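# Remove a 3-D printer's magnetic build plate onto the table

## Task

Lift the thin magnet-held build plate off the printer's heated bed and lay it flat, with its original face still on top, on the surface the printer sits on. It must be away from both the printer and its door. The printer must not be moved, and the other items beside and behind the printer must stay roughly where they were, upright as before. The result must hold without the robot supporting anything, so open the grippers and move the arms away at the end.

## Robot and tools

Robot: two arms, left_arm and right_arm, each with a parallel two-finger gripper. Their root links sit at (0, +0.300, 0) m for left_arm and (0, -0.300, 0) m for right_arm, both unrotated (quat_wxyz 1,0,0,0). All coordinates use one scene frame. Its origin is on the table top midway between the arms, +x points out across the table, +z points up, and left_arm is on the +y side. The words left and right name arms only; they do not refer to image sides.

Gripper geometry: the fingers extend along the gripper's own +z axis and close along its y axis. The reported end_effector_position is the spot between the finger pads, roughly 1 cm short of the fingertips. Joint limits in rad, base to hand: waist -2.880..2.880, shoulder 0.000..3.142, elbow 0.000..3.019, wrist pitch -1.693..1.571, wrist yaw -1.571..1.571, wrist roll -2.094..2.094.

Command row: every motion command uses rows of exactly 16 numbers, covering both arms even if only one moves. The first 8 are left_arm and the last 8 are right_arm. Each group is x, y, z in metres, then qw, qx, qy, qz (w first), then opening. Position and quaternion are an absolute target pose for that gripper in the scene frame, not an offset. Opening runs from -1 (closed) to +1 (fully open, 0.094 m). A target more than 0.6 m from the arm's last reported position, along any of that gripper's axes, gets the call refused and nothing is sent. On every control step the controller clips the command to within 70 mm and 16 degrees of the measured pose. It favours position over orientation when it cannot satisfy both. Arms usually stop a centimetre or so off target, typically low. Reported positions may be inaccurate at long reach.

Tools:
- execute_actions {actions, pictures}: actions holds zero or one item. An empty list just returns the state. {rows, steps} plays 1 to 15 rows, one per control step (1/30 s); steps is at most 15 and defaults to 15, and the final row repeats to fill the count. {steps} alone (max 300) is a wait counted from the previous result, so reply time uses part of it. pictures (true/false) toggles camera images, which are included by default.
- move {target, speed}: target is one 16-number row as above. Both grippers travel in straight lines, and the paths finish together in 0.5 to 10 s. After 10 s they stop wherever they are. speed is 0.002 to 0.5 m/s (default 0.25), and rotation is capped at twice that in rad/s. Moves do not avoid obstacles or the other arm. The opening is applied when the move starts. Faster contact hits harder, and aiming further past a contact presses harder. The result adds a move: line giving the ending (done, off_target, moving, held, fault) and any limits. paced means the pose was clipped; held means a safety check blocked steps, after which the arm may jump faster than speed. Each gripper's distance from its target is also reported.
- wait {seconds}: 0 to 10 s with no new command.
- zoom_image {camera, region}: enlarges [x0, y0, x1, y1] pixels, at most 504x504, of cam_high, cam_low, cam_left_wrist or cam_right_wrist.
- show_instructions: shows the reference image(s) for the scene.
- read_manual {section}: gives the licence texts only.
- finished_scene {scene}: ends and grades the current scene. This cannot be undone.

Results: the state line lists each arm's end_effector_position and end_effector_quat_wxyz. grip_measured shows finger opening on the command scale, and the last Joint positions value is the opening in metres. Each gripper's reading may be off by about 1 mm. Hand target appears when nothing is pending and shows where the controller is driving each gripper. HELD marks steps where part of a row was withheld. A pose unreachable line names an arm whose command the clearance check altered or blocked. MOTOR HOT warns from 85 °C. At 100 °C an OVER-TEMPERATURE FAULT makes that arm go limp and drop. A FAULT line reports other stops. Camera calibration (K, distortion, world-to-camera transform) is provided for all four 504x504 cameras, and the wrist cameras move with their hands.

Gripping: to hold something, command an opening about 0.03 below grip_measured for a firm grip, or less below for a lighter one. Per-pad force peaks around 50 to 62 N. It is weaker on sheets thinner than about 2 mm, so the build plate will grip weakly.

After an action ends, an arm keeps drifting only toward its last clipped pose. Check the reported pose and send the remainder. To hold an arm still, resend its last reported full pose and the desired opening on every call.

Avoid: collisions or pressing between the arms; knocking anything off the table; dropping, slipping or slamming the plate; hard shoves on the printer or nearby items; and holding loads long enough to overheat. Objects may occasionally be tugged or nudged by outside disturbances.

Each tool is called as name(argument=value, ...) on one line, values as JSON.

Reference images:

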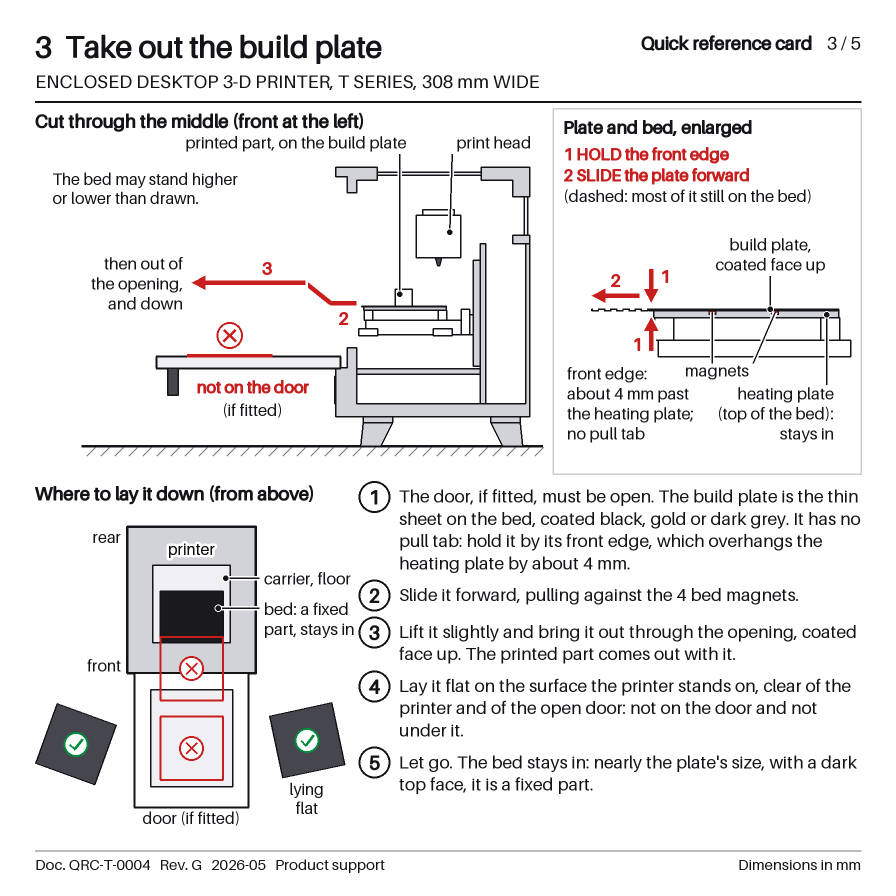

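## Session

execute_actions(actions=[])

Scene clock: 0.00 s of 4100.00 s.
left_arm: end_effector_position=(+0.5230, +0.3017, +0.4821) grip_measured=+1.000 end_effector_quat_wxyz=(+0.704, +0.002, +0.711, +0.002) | right_arm: end_effector_position=(+0.5172, -0.2975, +0.4860) grip_measured=+1.000 end_effector_quat_wxyz=(+0.701, +0.003, +0.713, +0.009)
Joint positions: left_arm=[0.006 1.058 1.034 0.014 0.005 0.006 0.094] | right_arm=[ 0.004  1.041  1.038 -0.014 -0.006  0.017  0.094]
Joint velocities: left_arm=[-0.005 -0.015 -0.002  0.002 -0.051 -0.022  0.   ] | right_arm=[ 0.015 -0.005  0.007 -0.007 -0.095 -0.037  0.   ]
Hand target (left_arm): +0.523, +0.302, +0.502; +0.716, +0.002, +0.698, +0.003
Hand target (right_arm): +0.516, -0.297, +0.510; +0.716, +0.003, +0.698, +0.010

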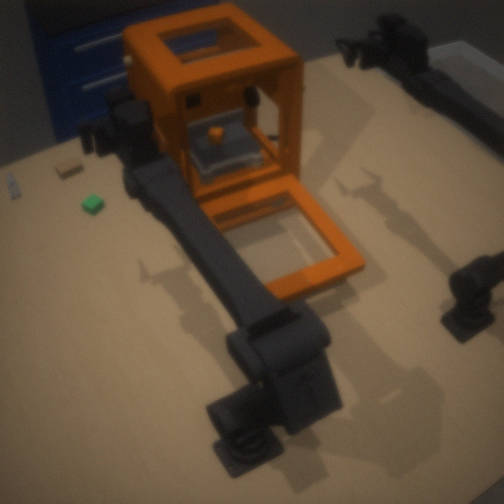

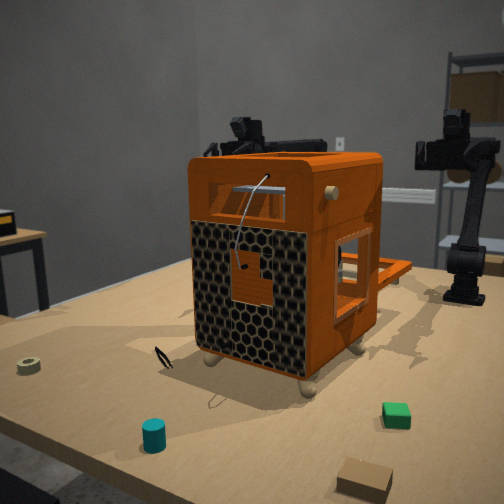

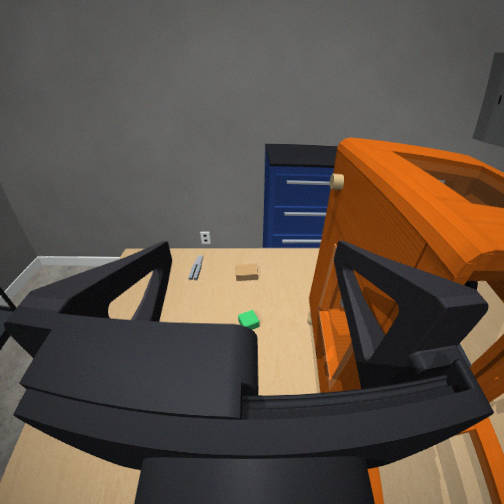

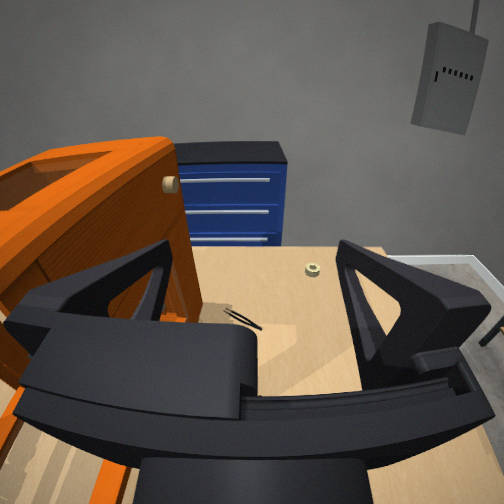

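zoom_image(camera="cam_high", region=[150,60,330,240])

move(target=[0.25,0.12,0.42,0.68,0.1,0.72,-0.1,1,0.3,-0.35,0.45,0.7,0,0.71,0,1])

Region (150, 60, 330, 240) of cam_high's 504x504 image, scaled by 2.800, with more detail than that image has.

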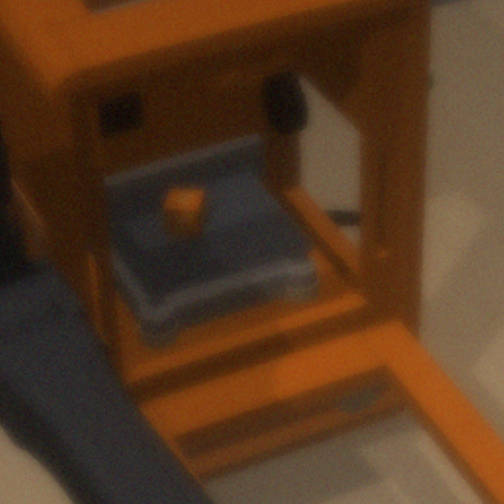

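Scene clock: 4.53 s of 4100.00 s.
left_arm: end_effector_position=(+0.2495, +0.1116, +0.4263) grip_measured=+1.000 end_effector_quat_wxyz=(+0.684, +0.108, +0.715, -0.098) | right_arm: end_effector_position=(+0.3006, -0.3486, +0.4494) grip_measured=+1.000 end_effector_quat_wxyz=(+0.706, +0.005, +0.708, +0.008)
Joint positions: left_arm=[-1.019  0.469  0.671 -0.263 -0.727 -0.034  0.094] | right_arm=[-0.362  0.395  0.691 -0.301 -0.365  0.017  0.094]
Joint velocities: left_arm=[ 0.015 -0.015 -0.002  0.007 -0.037 -0.125  0.   ] | right_arm=[-0.015 -0.015 -0.017  0.002 -0.007  0.022  0.   ]
Hand target (left_arm): +0.249, +0.115, +0.423; +0.682, +0.103, +0.718, -0.097
Hand target (right_arm): +0.302, -0.350, +0.449; +0.703, +0.002, +0.712, +0.002
Off the commanded pose (left_arm): 0.010 m, 1 deg.
Off the commanded pose (right_arm): 0.002 m, 1 deg.
move: done
camera_calibration (this result's frames):
cam_left_wrist: T_world_to_cam=[[-0.272113, -0.962259, -0.00357142, 0.178195], [-0.570487, 0.164312, -0.804702, 0.478944], [0.774919, -0.216933, -0.593668, 0.209057], [0, 0, 0, 1]] pos_world=[0.159718, 0.138124, 0.510154]
cam_right_wrist: T_world_to_cam=[[0.00325606, -0.99983, -0.0181755, -0.340693], [-0.588995, 0.0127708, -0.808035, 0.550594], [0.80813, 0.0133363, -0.588853, 0.151689], [0, 0, 0, 1]] pos_world=[0.202822, -0.349689, 0.52803]

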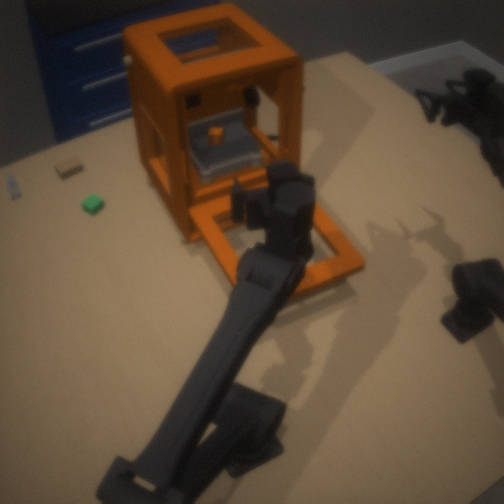

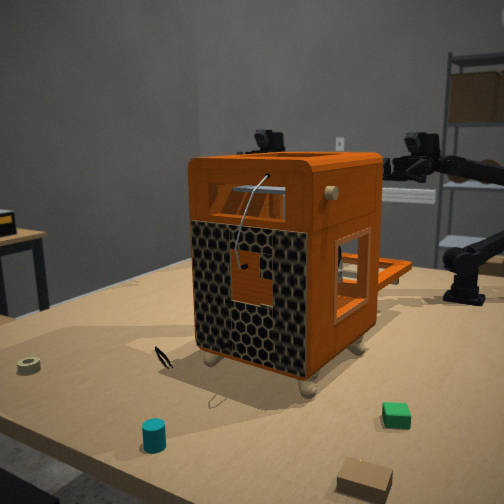

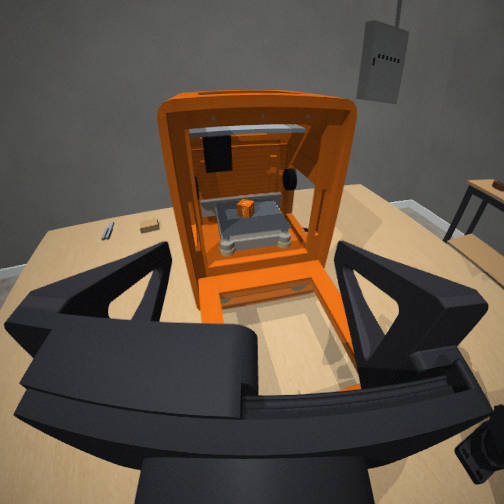

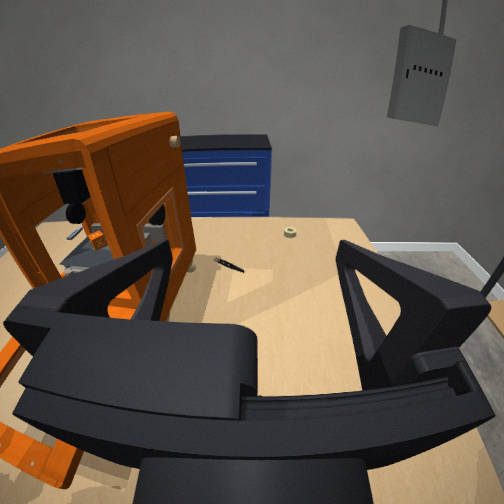

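move(target=[0.43,0.03,0.26,0.5377,0.5377,0.4592,0.4592,0.2,0.3,-0.35,0.45,0.7,0,0.71,0,1])

Scene clock: 21.70 s of 4100.00 s.
left_arm: end_effector_position=(+0.4187, +0.0381, +0.2491) grip_measured=+0.202 end_effector_quat_wxyz=(+0.530, +0.547, +0.463, +0.452) | right_arm: end_effector_position=(+0.3012, -0.3488, +0.4438) grip_measured=+1.000 end_effector_quat_wxyz=(+0.701, +0.005, +0.713, +0.007)
Joint positions: left_arm=[-0.753  1.298  0.56   0.704 -0.591  1.555  0.056] | right_arm=[-0.362  0.395  0.685 -0.309 -0.365  0.01   0.094]
Joint velocities: left_arm=[-0.005 -0.005  0.012  0.012 -0.051  0.051  0.   ] | right_arm=[ 0.015  0.005  0.022 -0.012 -0.007  0.037  0.   ]
Hand target (left_arm): +0.427, +0.036, +0.259; +0.537, +0.538, +0.460, +0.458
Hand target (right_arm): +0.300, -0.350, +0.450; +0.702, +0.000, +0.712, +0.000
Off the commanded pose (left_arm): 0.018 m, 2 deg.
Off the commanded pose (right_arm): 0.006 m, 1 deg.
After step 90, 10.43 s passed at rest.
move: off_target (left_arm)
camera_calibration (this result's frames):
cam_left_wrist: T_world_to_cam=[[-0.0118814, 0.000674272, -0.999929, 0.25542], [-0.414925, 0.909839, 0.00554378, 0.149645], [0.909778, 0.414962, -0.0105304, -0.269036], [0, 0, 0, 1]] pos_world=[0.30989, -0.0246856, 0.25174]
cam_right_wrist: T_world_to_cam=[[0.00309418, -0.999859, -0.016481, -0.341734], [-0.599878, 0.0113304, -0.800011, 0.545609], [0.800085, 0.012362, -0.599759, 0.15482], [0, 0, 0, 1]] pos_world=[0.204487, -0.349782, 0.523716]

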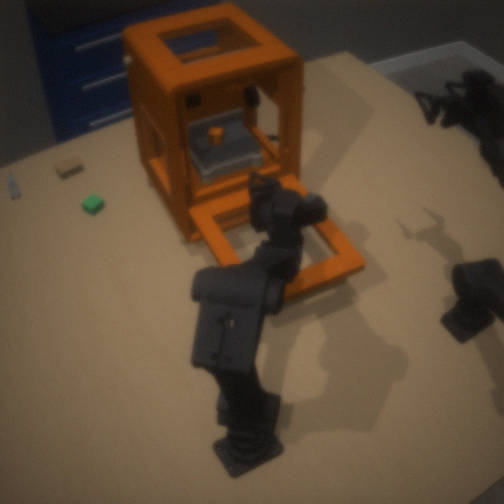

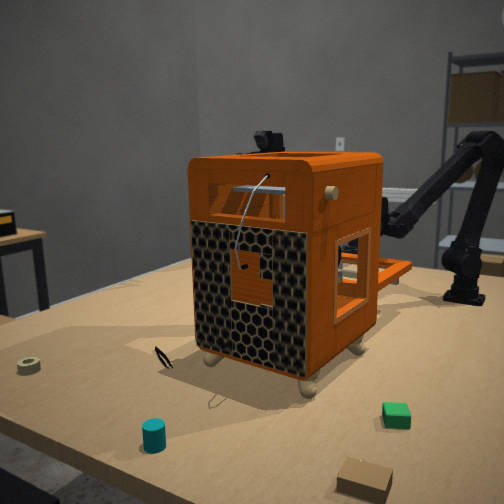

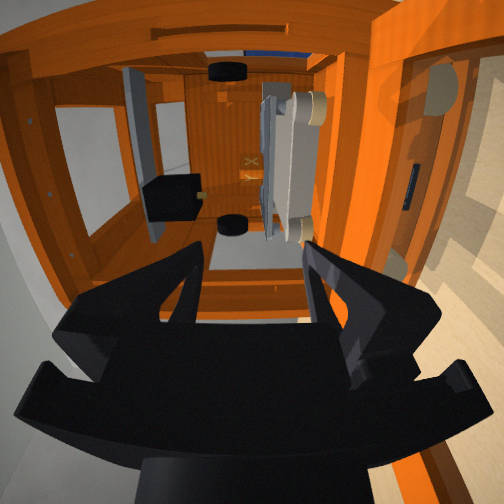

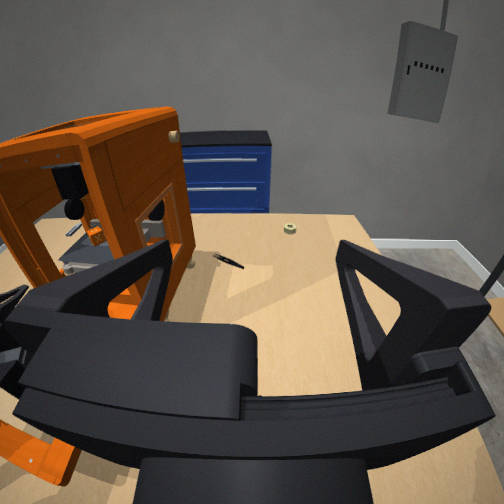

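move(target=[0.50,0.015,0.248,0.5377,0.5377,0.4592,0.4592,-0.3,0.3,-0.35,0.45,0.7,0,0.71,0,1], speed=0.1)

zoom_image(camera="cam_left_wrist", region=[150,50,400,300])

zoom_image(camera="cam_high", region=[170,90,310,230])

Scene clock: 27.33 s of 4100.00 s.
left_arm: end_effector_position=(+0.4843, +0.0228, +0.2274) grip_measured=-0.298 end_effector_quat_wxyz=(+0.522, +0.554, +0.465, +0.452) | right_arm: end_effector_position=(+0.3016, -0.3489, +0.4415) grip_measured=+1.000 end_effector_quat_wxyz=(+0.700, +0.005, +0.714, +0.007)
Joint positions: left_arm=[-0.67   1.496  0.698  0.746 -0.509  1.561  0.033] | right_arm=[-0.362  0.395  0.681 -0.309 -0.365  0.01   0.094]
Joint velocities: left_arm=[-0.005 -0.015 -0.002 -0.002 -0.022  0.007  0.   ] | right_arm=[ 0.005 -0.005  0.007 -0.002 -0.037 -0.051  0.   ]
Hand target (left_arm): +0.499, +0.016, +0.247; +0.538, +0.538, +0.459, +0.459
Hand target (right_arm): +0.300, -0.350, +0.450; +0.702, +0.000, +0.712, +0.000
Off the commanded pose (left_arm): 0.027 m, 3 deg.
Off the commanded pose (right_arm): 0.009 m, 1 deg.
After step 90, 1.43 s passed at rest.
move: off_target (left_arm)
camera_calibration (this result's frames):
cam_left_wrist: T_world_to_cam=[[-0.0280204, 0.0162835, -0.999475, 0.241892], [-0.415928, 0.909012, 0.0264703, 0.186614], [0.908966, 0.416451, -0.0186981, -0.320395], [0, 0, 0, 1]] pos_world=[0.375624, -0.0401446, 0.230834]
cam_right_wrist: T_world_to_cam=[[0.00303295, -0.999836, -0.0178413, -0.341286], [-0.602729, 0.0124087, -0.797849, 0.544281], [0.79794, 0.0131733, -0.602593, 0.155333], [0, 0, 0, 1]] pos_world=[0.205143, -0.35003, 0.521768]

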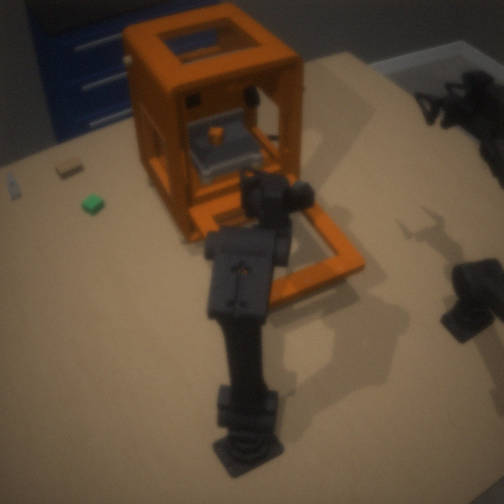

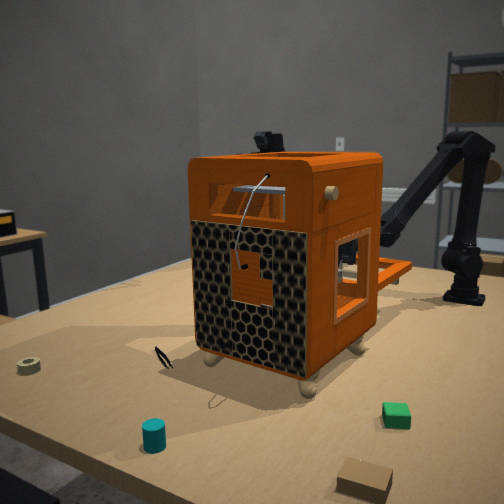

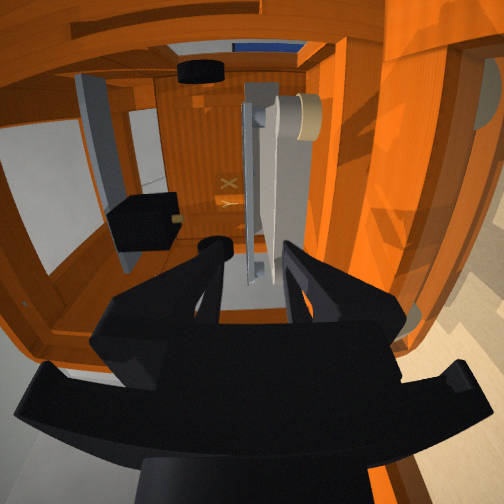

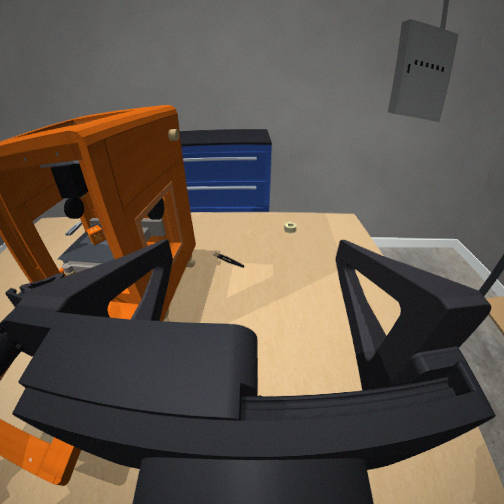

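Region (150, 50, 400, 300) of cam_left_wrist's 504x504 image, scaled by 2.016, with more detail than that image has.

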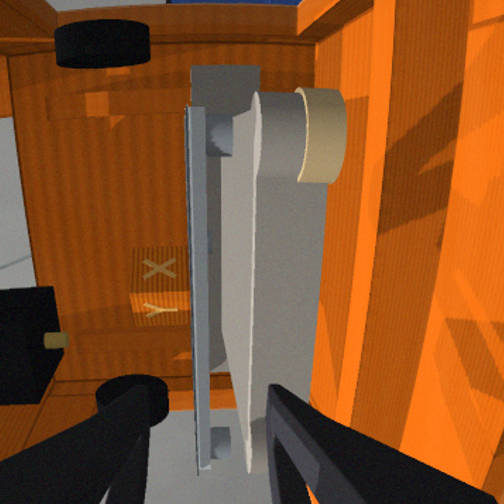

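Region (170, 90, 310, 230) of cam_high's 504x504 image, scaled by 3.600, with more detail than that image has.

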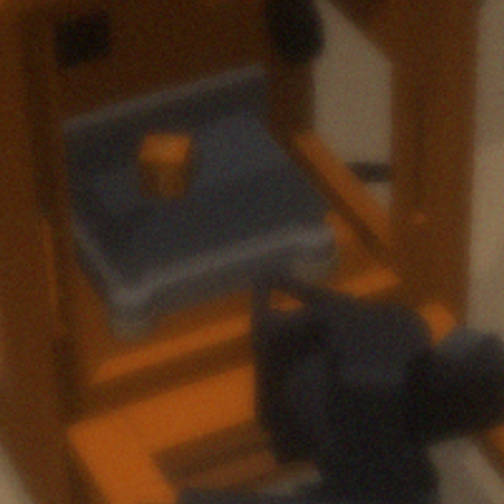

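move(target=[0.545,0.008,0.262,0.545,0.53,0.452,0.467,-0.5,0.3,-0.35,0.45,0.7,0,0.71,0,1], speed=0.05)

zoom_image(camera="cam_left_wrist", region=[150,100,350,300])

Scene clock: 32.90 s of 4100.00 s.
left_arm: end_effector_position=(+0.5287, +0.0140, +0.2449) grip_measured=-0.498 end_effector_quat_wxyz=(+0.533, +0.543, +0.457, +0.459) | right_arm: end_effector_position=(+0.3020, -0.3491, +0.4389) grip_measured=+1.000 end_effector_quat_wxyz=(+0.698, +0.005, +0.716, +0.008)
Joint positions: left_arm=[-0.623  1.572  0.817  0.746 -0.463  1.578  0.024] | right_arm=[-0.362  0.395  0.677 -0.309 -0.365  0.009  0.094]
Joint velocities: left_arm=[-0.015 -0.015 -0.007 -0.007 -0.022 -0.022 -0.001] | right_arm=[ 0.005  0.005  0.007 -0.007 -0.066 -0.007  0.   ]
Hand target (left_arm): +0.544, +0.009, +0.261; +0.545, +0.530, +0.452, +0.467
Hand target (right_arm): +0.300, -0.350, +0.450; +0.702, -0.000, +0.712, -0.000
Off the commanded pose (left_arm): 0.024 m, 2 deg.
Off the commanded pose (right_arm): 0.011 m, 1 deg.
After step 90, 0.83 s passed at rest.
move: off_target (left_arm, right_arm)
camera_calibration (this result's frames):
cam_left_wrist: T_world_to_cam=[[0.00854147, 0.00587552, -0.999946, 0.241663], [-0.416026, 0.909351, 0.00178954, 0.218744], [0.909313, 0.415988, 0.0102116, -0.363947], [0, 0, 0, 1]] pos_world=[0.41988, -0.0489377, 0.244975]
cam_right_wrist: T_world_to_cam=[[0.00296948, -0.999816, -0.0189561, -0.340967], [-0.605855, 0.0132823, -0.795464, 0.542712], [0.79557, 0.0138468, -0.605704, 0.155814], [0, 0, 0, 1]] pos_world=[0.205856, -0.35027, 0.519622]

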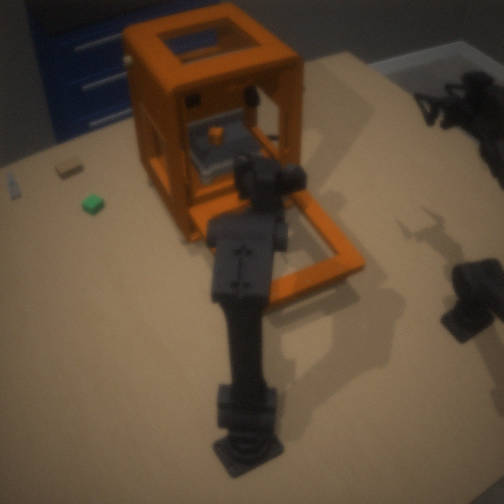

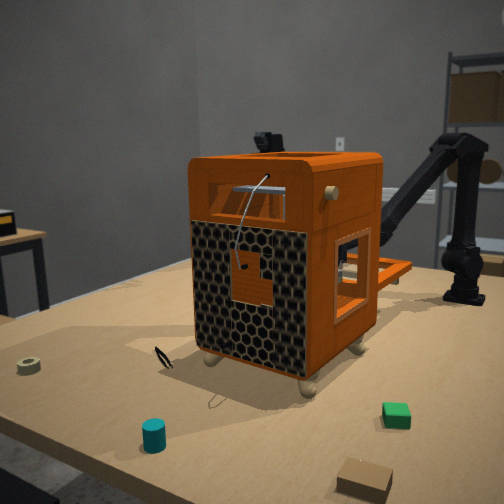

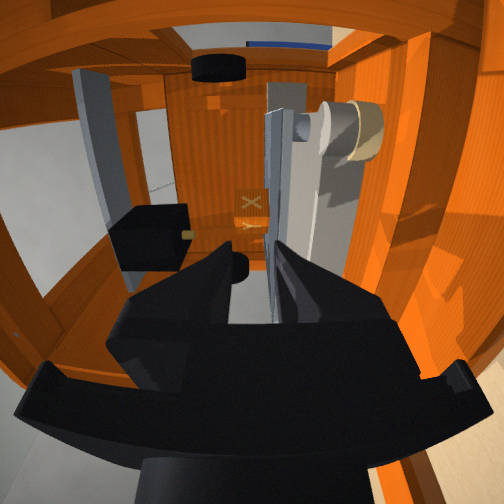

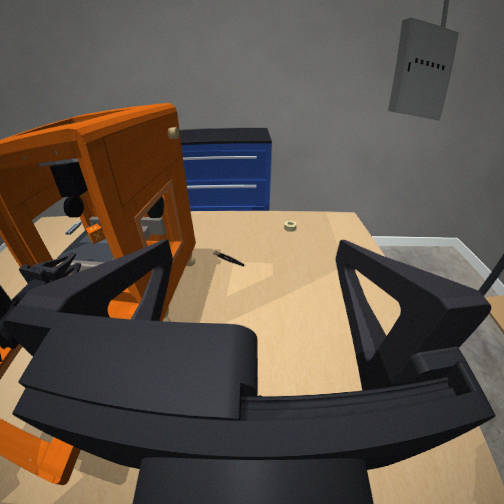

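Region (150, 100, 350, 300) of cam_left_wrist's 504x504 image, scaled by 2.520, with more detail than that image has.

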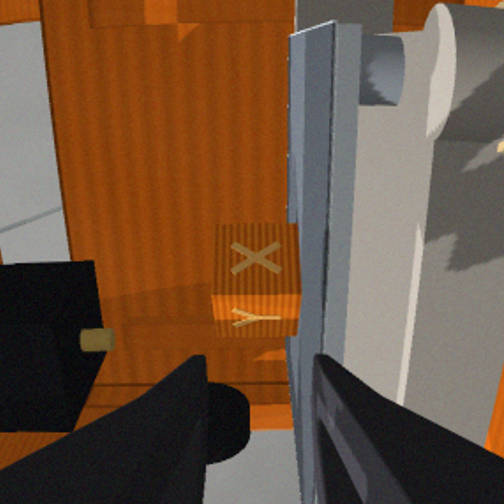

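move(target=[0.552,0.007,0.250,0.545,0.53,0.452,0.467,-0.8,0.3,-0.35,0.45,0.7,0,0.71,0,1], speed=0.02)

zoom_image(camera="cam_left_wrist", region=[180,130,330,280])

zoom_image(camera="cam_high", region=[190,110,290,210])

Scene clock: 38.50 s of 4100.00 s.
left_arm: end_effector_position=(+0.5344, +0.0128, +0.2316) grip_measured=-0.798 end_effector_quat_wxyz=(+0.531, +0.547, +0.457, +0.459) | right_arm: end_effector_position=(+0.3023, -0.3492, +0.4366) grip_measured=+1.000 end_effector_quat_wxyz=(+0.697, +0.006, +0.717, +0.008)
Joint positions: left_arm=[-0.617  1.608  0.821  0.769 -0.456  1.579  0.01 ] | right_arm=[-0.362  0.395  0.673 -0.309 -0.365  0.009  0.094]
Joint velocities: left_arm=[-0.015  0.005 -0.002  0.007 -0.081  0.037  0.001] | right_arm=[-0.015  0.005 -0.012  0.007  0.007  0.037  0.   ]
Hand target (left_arm): +0.550, +0.008, +0.250; +0.545, +0.530, +0.452, +0.467
Hand target (right_arm): +0.300, -0.350, +0.450; +0.702, +0.000, +0.712, +0.000
Off the commanded pose (left_arm): 0.026 m, 3 deg.
Off the commanded pose (right_arm): 0.014 m, 1 deg.
After step 90, 1.10 s passed at rest.
move: off_target (left_arm, right_arm)
camera_calibration (this result's frames):
cam_left_wrist: T_world_to_cam=[[0.00178995, 0.0114233, -0.999933, 0.231834], [-0.414938, 0.909798, 0.00965079, 0.21978], [0.909848, 0.414893, 0.00636844, -0.36789], [0, 0, 0, 1]] pos_world=[0.425504, -0.0499692, 0.23204]
cam_right_wrist: T_world_to_cam=[[0.00289942, -0.999789, -0.0203159, -0.340521], [-0.608689, 0.0143544, -0.793279, 0.541379], [0.793403, 0.0146661, -0.608519, 0.156316], [0, 0, 0, 1]] pos_world=[0.206497, -0.350513, 0.517668]

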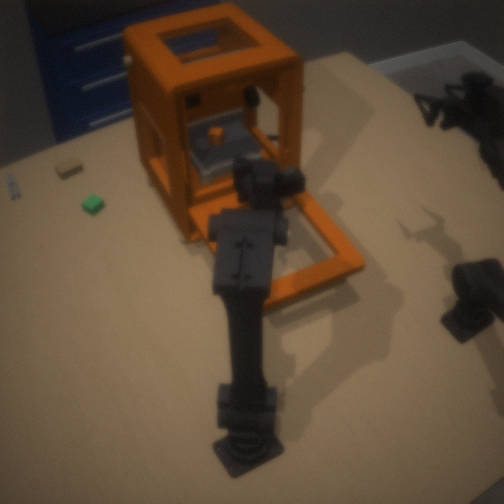

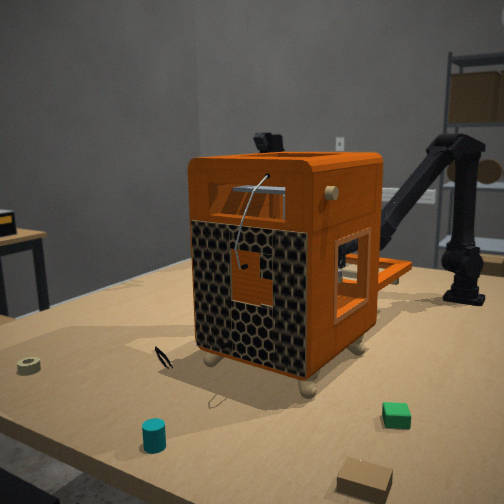

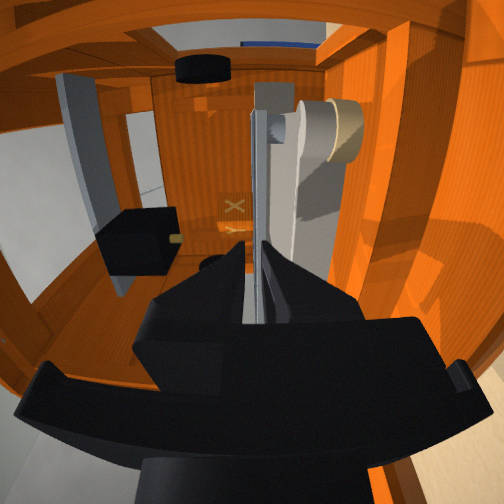

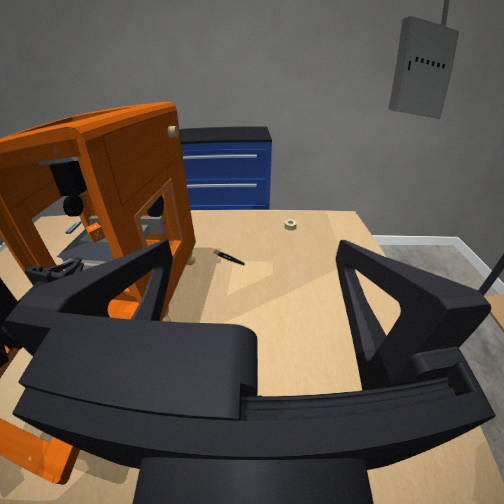

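Region (180, 130, 330, 280) of cam_left_wrist's 504x504 image, scaled by 3.360, with more detail than that image has.

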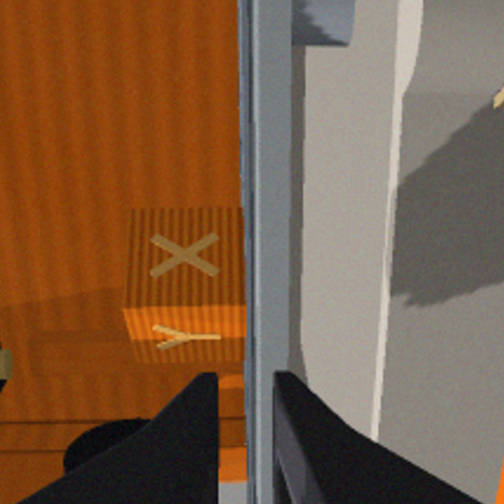

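Region (190, 110, 290, 210) of cam_high's 504x504 image, scaled by 5.040, with more detail than that image has.

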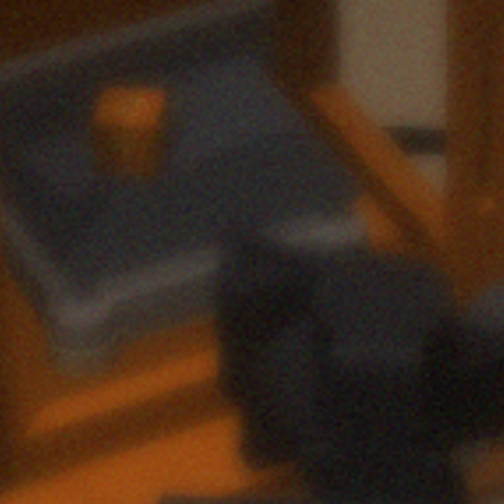

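move(target=[0.567,0.0045,0.252,0.545,0.53,0.452,0.467,-0.8,0.302,-0.35,0.437,0.697,0.005,0.717,0.008,1], speed=0.01)

zoom_image(camera="cam_left_wrist", region=[180,130,330,280])

Scene clock: 45.67 s of 4100.00 s.
left_arm: end_effector_position=(+0.5458, +0.0106, +0.2341) grip_measured=-0.798 end_effector_quat_wxyz=(+0.534, +0.544, +0.456, +0.459) | right_arm: end_effector_position=(+0.3029, -0.3487, +0.4328) grip_measured=+1.000 end_effector_quat_wxyz=(+0.695, +0.005, +0.719, +0.011)
Joint positions: left_arm=[-0.606  1.63   0.852  0.769 -0.444  1.579  0.01 ] | right_arm=[-0.362  0.395  0.667 -0.309 -0.37   0.009  0.094]
Joint velocities: left_arm=[ 0.015 -0.024 -0.012 -0.017  0.037  0.007 -0.001] | right_arm=[-0.015 -0.015 -0.002 -0.012  0.007  0.081  0.   ]
Hand target (left_arm): +0.565, +0.006, +0.252; +0.545, +0.530, +0.452, +0.467
Hand target (right_arm): +0.302, -0.350, +0.437; +0.697, +0.005, +0.717, +0.008
Off the commanded pose (left_arm): 0.028 m, 2 deg.
Off the commanded pose (right_arm): 0.005 m, 0 deg.
After step 90, 0.03 s passed at rest.
move: off_target (left_arm)
camera_calibration (this result's frames):
cam_left_wrist: T_world_to_cam=[[0.00888547, 0.00624075, -0.999941, 0.230519], [-0.413939, 0.910303, 0.00200305, 0.22772], [0.910261, 0.413897, 0.0106718, -0.378682], [0, 0, 0, 1]] pos_world=[0.436914, -0.0519972, 0.234091]
cam_right_wrist: T_world_to_cam=[[0.00734389, -0.999713, -0.0227845, -0.340286], [-0.61351, 0.0134883, -0.789571, 0.538187], [0.789653, 0.0197771, -0.613235, 0.15844], [0, 0, 0, 1]] pos_world=[0.20757, -0.350581, 0.514345]

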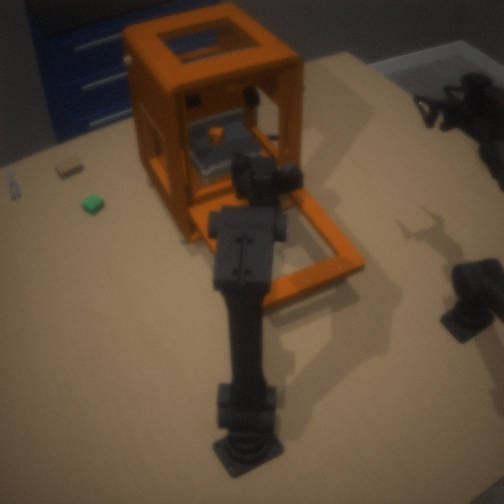

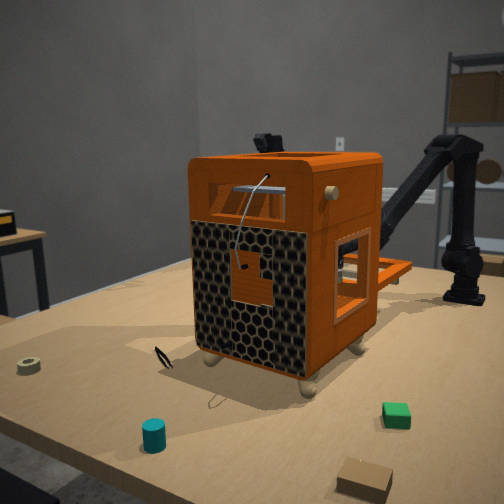

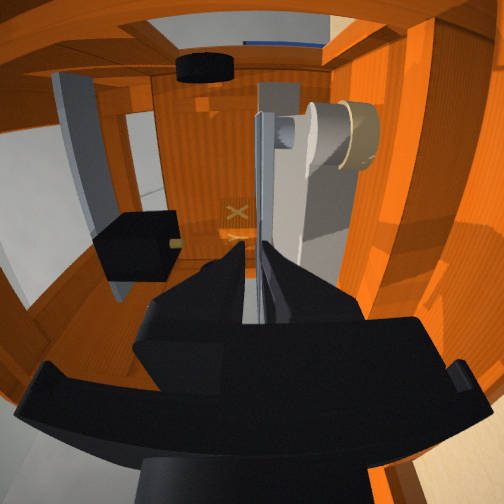

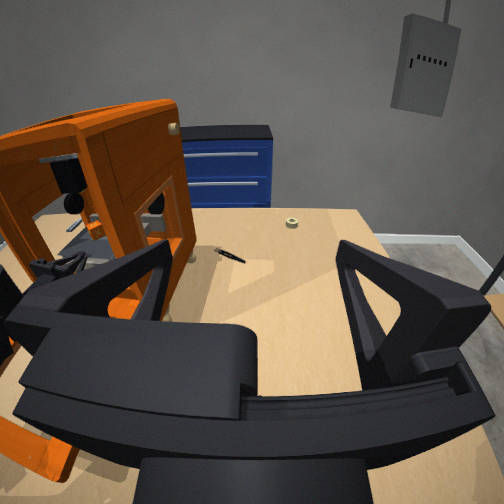

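Region (180, 130, 330, 280) of cam_left_wrist's 504x504 image, scaled by 3.360, with more detail than that image has.

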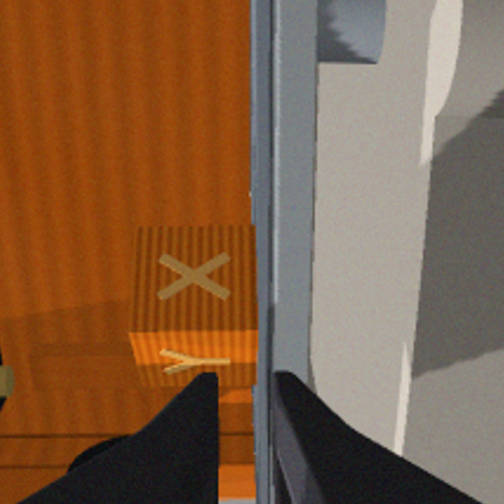

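move(target=[0.582,0.002,0.250,0.541,0.534,0.456,0.463,-0.8,0.302,-0.35,0.437,0.697,0.005,0.717,0.008,1], speed=0.01)

zoom_image(camera="cam_left_wrist", region=[180,130,330,280])

zoom_image(camera="cam_high", region=[190,110,290,210])

Scene clock: 52.93 s of 4100.00 s.
left_arm: end_effector_position=(+0.5466, +0.0104, +0.2338) grip_measured=-0.798 end_effector_quat_wxyz=(+0.533, +0.546, +0.456, +0.458) | right_arm: end_effector_position=(+0.3034, -0.3489, +0.4291) grip_measured=+1.000 end_effector_quat_wxyz=(+0.693, +0.006, +0.721, +0.012)
Joint positions: left_arm=[-0.605  1.63   0.854  0.763 -0.441  1.579  0.009] | right_arm=[-0.362  0.395  0.661 -0.309 -0.37   0.009  0.094]
Joint velocities: left_arm=[-0.015  0.005 -0.017  0.012 -0.081 -0.022 -0.   ] | right_arm=[-0.005 -0.015 -0.007  0.007 -0.051  0.022  0.   ]
Hand target (left_arm): +0.578, +0.005, +0.250; +0.541, +0.534, +0.456, +0.463
Hand target (right_arm): +0.302, -0.350, +0.437; +0.697, +0.005, +0.717, +0.008
Off the commanded pose (left_arm): 0.040 m, 2 deg.
Off the commanded pose (right_arm): 0.008 m, 1 deg.
move: off_target (left_arm)
camera_calibration (this result's frames):
cam_left_wrist: T_world_to_cam=[[0.00574426, 0.00837086, -0.999948, 0.231956], [-0.41219, 0.911083, 0.00525909, 0.226516], [0.91108, 0.412139, 0.00868388, -0.379221], [0, 0, 0, 1]] pos_world=[0.437536, -0.0520251, 0.234046]
cam_right_wrist: T_world_to_cam=[[0.00720754, -0.999662, -0.0249848, -0.339569], [-0.618008, 0.0151895, -0.786025, 0.536046], [0.786139, 0.0211061, -0.617689, 0.159216], [0, 0, 0, 1]] pos_world=[0.208562, -0.350956, 0.511207]

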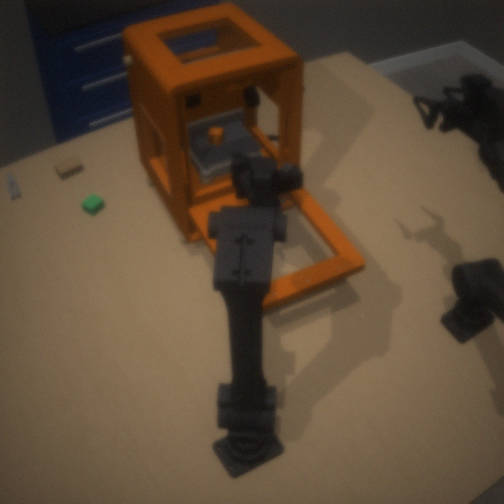

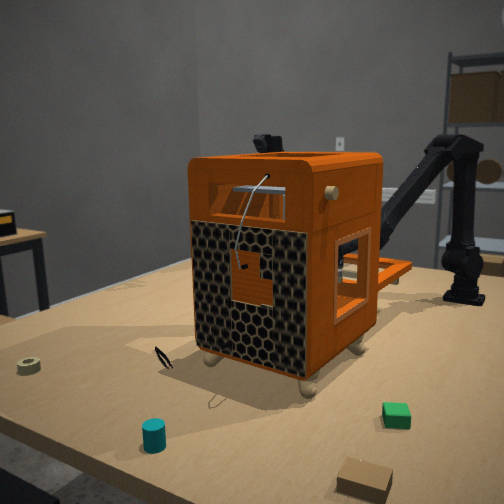

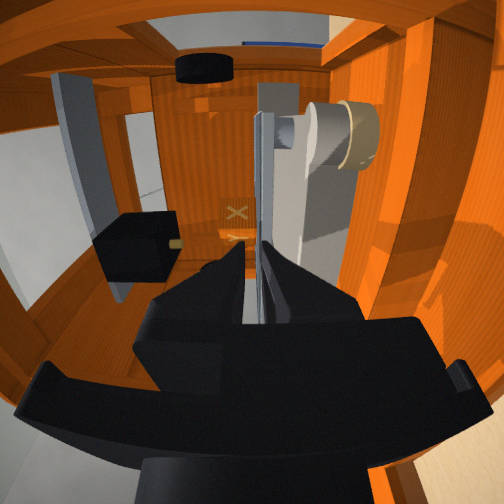

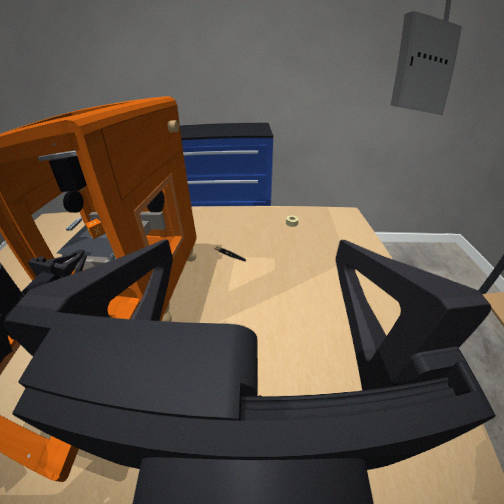

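Region (180, 130, 330, 280) of cam_left_wrist's 504x504 image, scaled by 3.360, with more detail than that image has.

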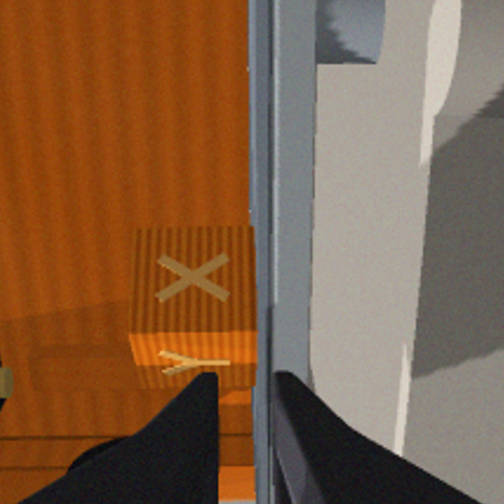

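Region (190, 110, 290, 210) of cam_high's 504x504 image, scaled by 5.040, with more detail than that image has.

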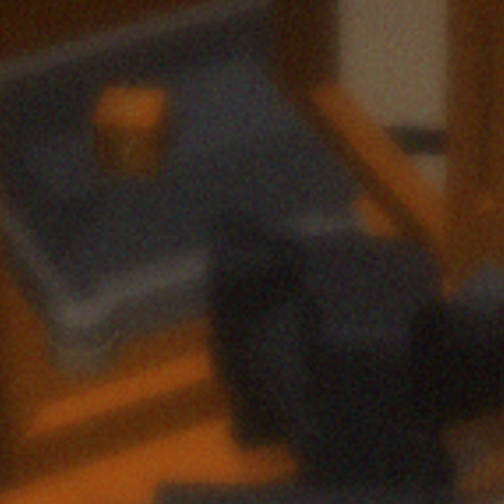

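Stalled against the heating plate. Close.

execute_actions(actions=[{"rows":[[0.562,0.007,0.252,0.541,0.534,0.456,0.463,-1,0.302,-0.35,0.437,0.697,0.005,0.717,0.008,1]],"steps":15}], pictures=false)

wait(seconds=0.5)

Scene clock: 55.23 s of 4100.00 s.
left_arm: end_effector_position=(+0.5466, +0.0106, +0.2306) grip_measured=-0.981 end_effector_quat_wxyz=(+0.528, +0.550, +0.458, +0.457) | right_arm: end_effector_position=(+0.3034, -0.3489, +0.4291) grip_measured=+1.000 end_effector_quat_wxyz=(+0.693, +0.006, +0.721, +0.012)
Joint positions: left_arm=[-0.605  1.63   0.854  0.75  -0.442  1.579  0.001] | right_arm=[-0.362  0.395  0.661 -0.309 -0.37   0.009  0.094]
Joint velocities: left_arm=[ 0.005 -0.005 -0.002 -0.002 -0.007  0.037 -0.001] | right_arm=[ 0.015 -0.015 -0.017 -0.007 -0.022  0.037  0.   ]
Hand target (left_arm): +0.561, +0.008, +0.252; +0.541, +0.534, +0.456, +0.463
Hand target (right_arm): +0.302, -0.350, +0.437; +0.697, +0.005, +0.717, +0.008
Off the commanded pose (left_arm): 0.027 m, 2 deg.
Off the commanded pose (right_arm): 0.008 m, 1 deg.
Steps of this call (steps 1 to 54: nothing new was sent; steps 55 to 69: all 15 steps of this action). Readings (end_effector_position):
55: left_arm (+0.5466, +0.0105, +0.2330) | right_arm (+0.3034, -0.3489, +0.4291)
56: left_arm (+0.5466, +0.0106, +0.2318) | right_arm (+0.3034, -0.3489, +0.4291)
58: left_arm (+0.5466, +0.0106, +0.2306) | right_arm (+0.3034, -0.3489, +0.4291)
62: left_arm (+0.5466, +0.0106, +0.2306) | right_arm (+0.3034, -0.3489, +0.4291)
69: the state above

Scene clock: 55.73 s of 4100.00 s.
left_arm: end_effector_position=(+0.5466, +0.0106, +0.2306) grip_measured=-0.981 end_effector_quat_wxyz=(+0.528, +0.550, +0.458, +0.457) | right_arm: end_effector_position=(+0.3034, -0.3489, +0.4291) grip_measured=+1.000 end_effector_quat_wxyz=(+0.693, +0.006, +0.721, +0.012)
Joint positions: left_arm=[-0.605  1.63   0.854  0.75  -0.442  1.579  0.001] | right_arm=[-0.362  0.395  0.661 -0.309 -0.37   0.009  0.094]
Joint velocities: left_arm=[-0.005 -0.005 -0.017  0.002 -0.037 -0.066 -0.   ] | right_arm=[-0.034 -0.015 -0.022  0.012 -0.051 -0.051  0.   ]
Hand target (left_arm): +0.561, +0.008, +0.252; +0.541, +0.534, +0.456, +0.463
Hand target (right_arm): +0.302, -0.350, +0.437; +0.697, +0.005, +0.717, +0.008
Off the commanded pose (left_arm): 0.027 m, 2 deg.
Off the commanded pose (right_arm): 0.008 m, 1 deg.
Steps of this call (steps 1 to 15: nothing new was sent). Readings (end_effector_position):
1: left_arm (+0.5466, +0.0106, +0.2306) | right_arm (+0.3034, -0.3489, +0.4291)
2: left_arm (+0.5466, +0.0106, +0.2306) | right_arm (+0.3034, -0.3489, +0.4291)
4: left_arm (+0.5466, +0.0106, +0.2306) | right_arm (+0.3034, -0.3489, +0.4291)
8: left_arm (+0.5466, +0.0106, +0.2306) | right_arm (+0.3034, -0.3489, +0.4291)
15: the state above
camera_calibration (this result's frames):
cam_left_wrist: T_world_to_cam=[[-0.00523577, 0.0159858, -0.999859, 0.234655], [-0.413112, 0.910527, 0.0167208, 0.224217], [0.910665, 0.413141, 0.00183661, -0.377496], [0, 0, 0, 1]] pos_world=[0.437627, -0.0519473, 0.231566]
cam_right_wrist: T_world_to_cam=[[0.00720754, -0.999662, -0.0249848, -0.339569], [-0.618008, 0.0151895, -0.786025, 0.536046], [0.786139, 0.0211061, -0.617689, 0.159216], [0, 0, 0, 1]] pos_world=[0.208562, -0.350956, 0.511207]

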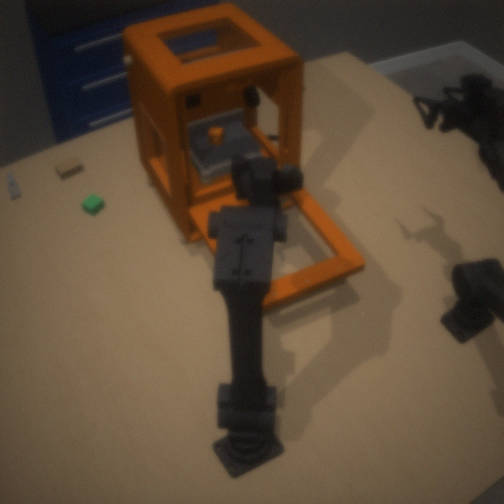

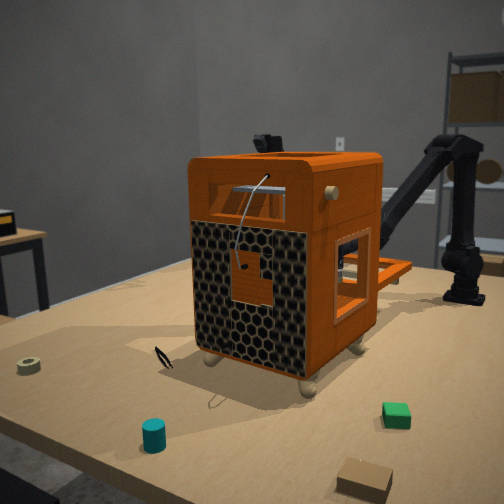

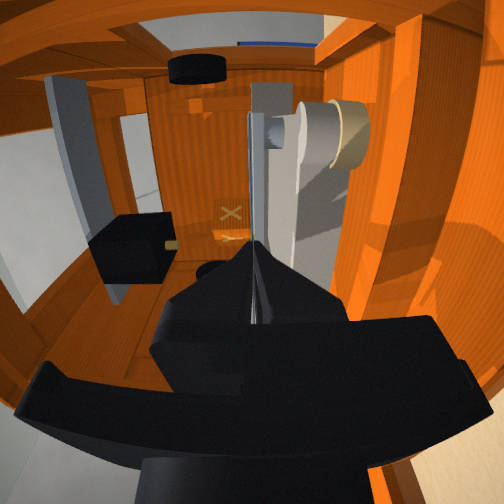

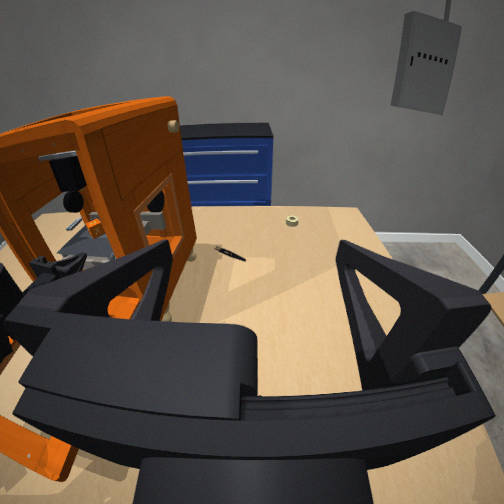

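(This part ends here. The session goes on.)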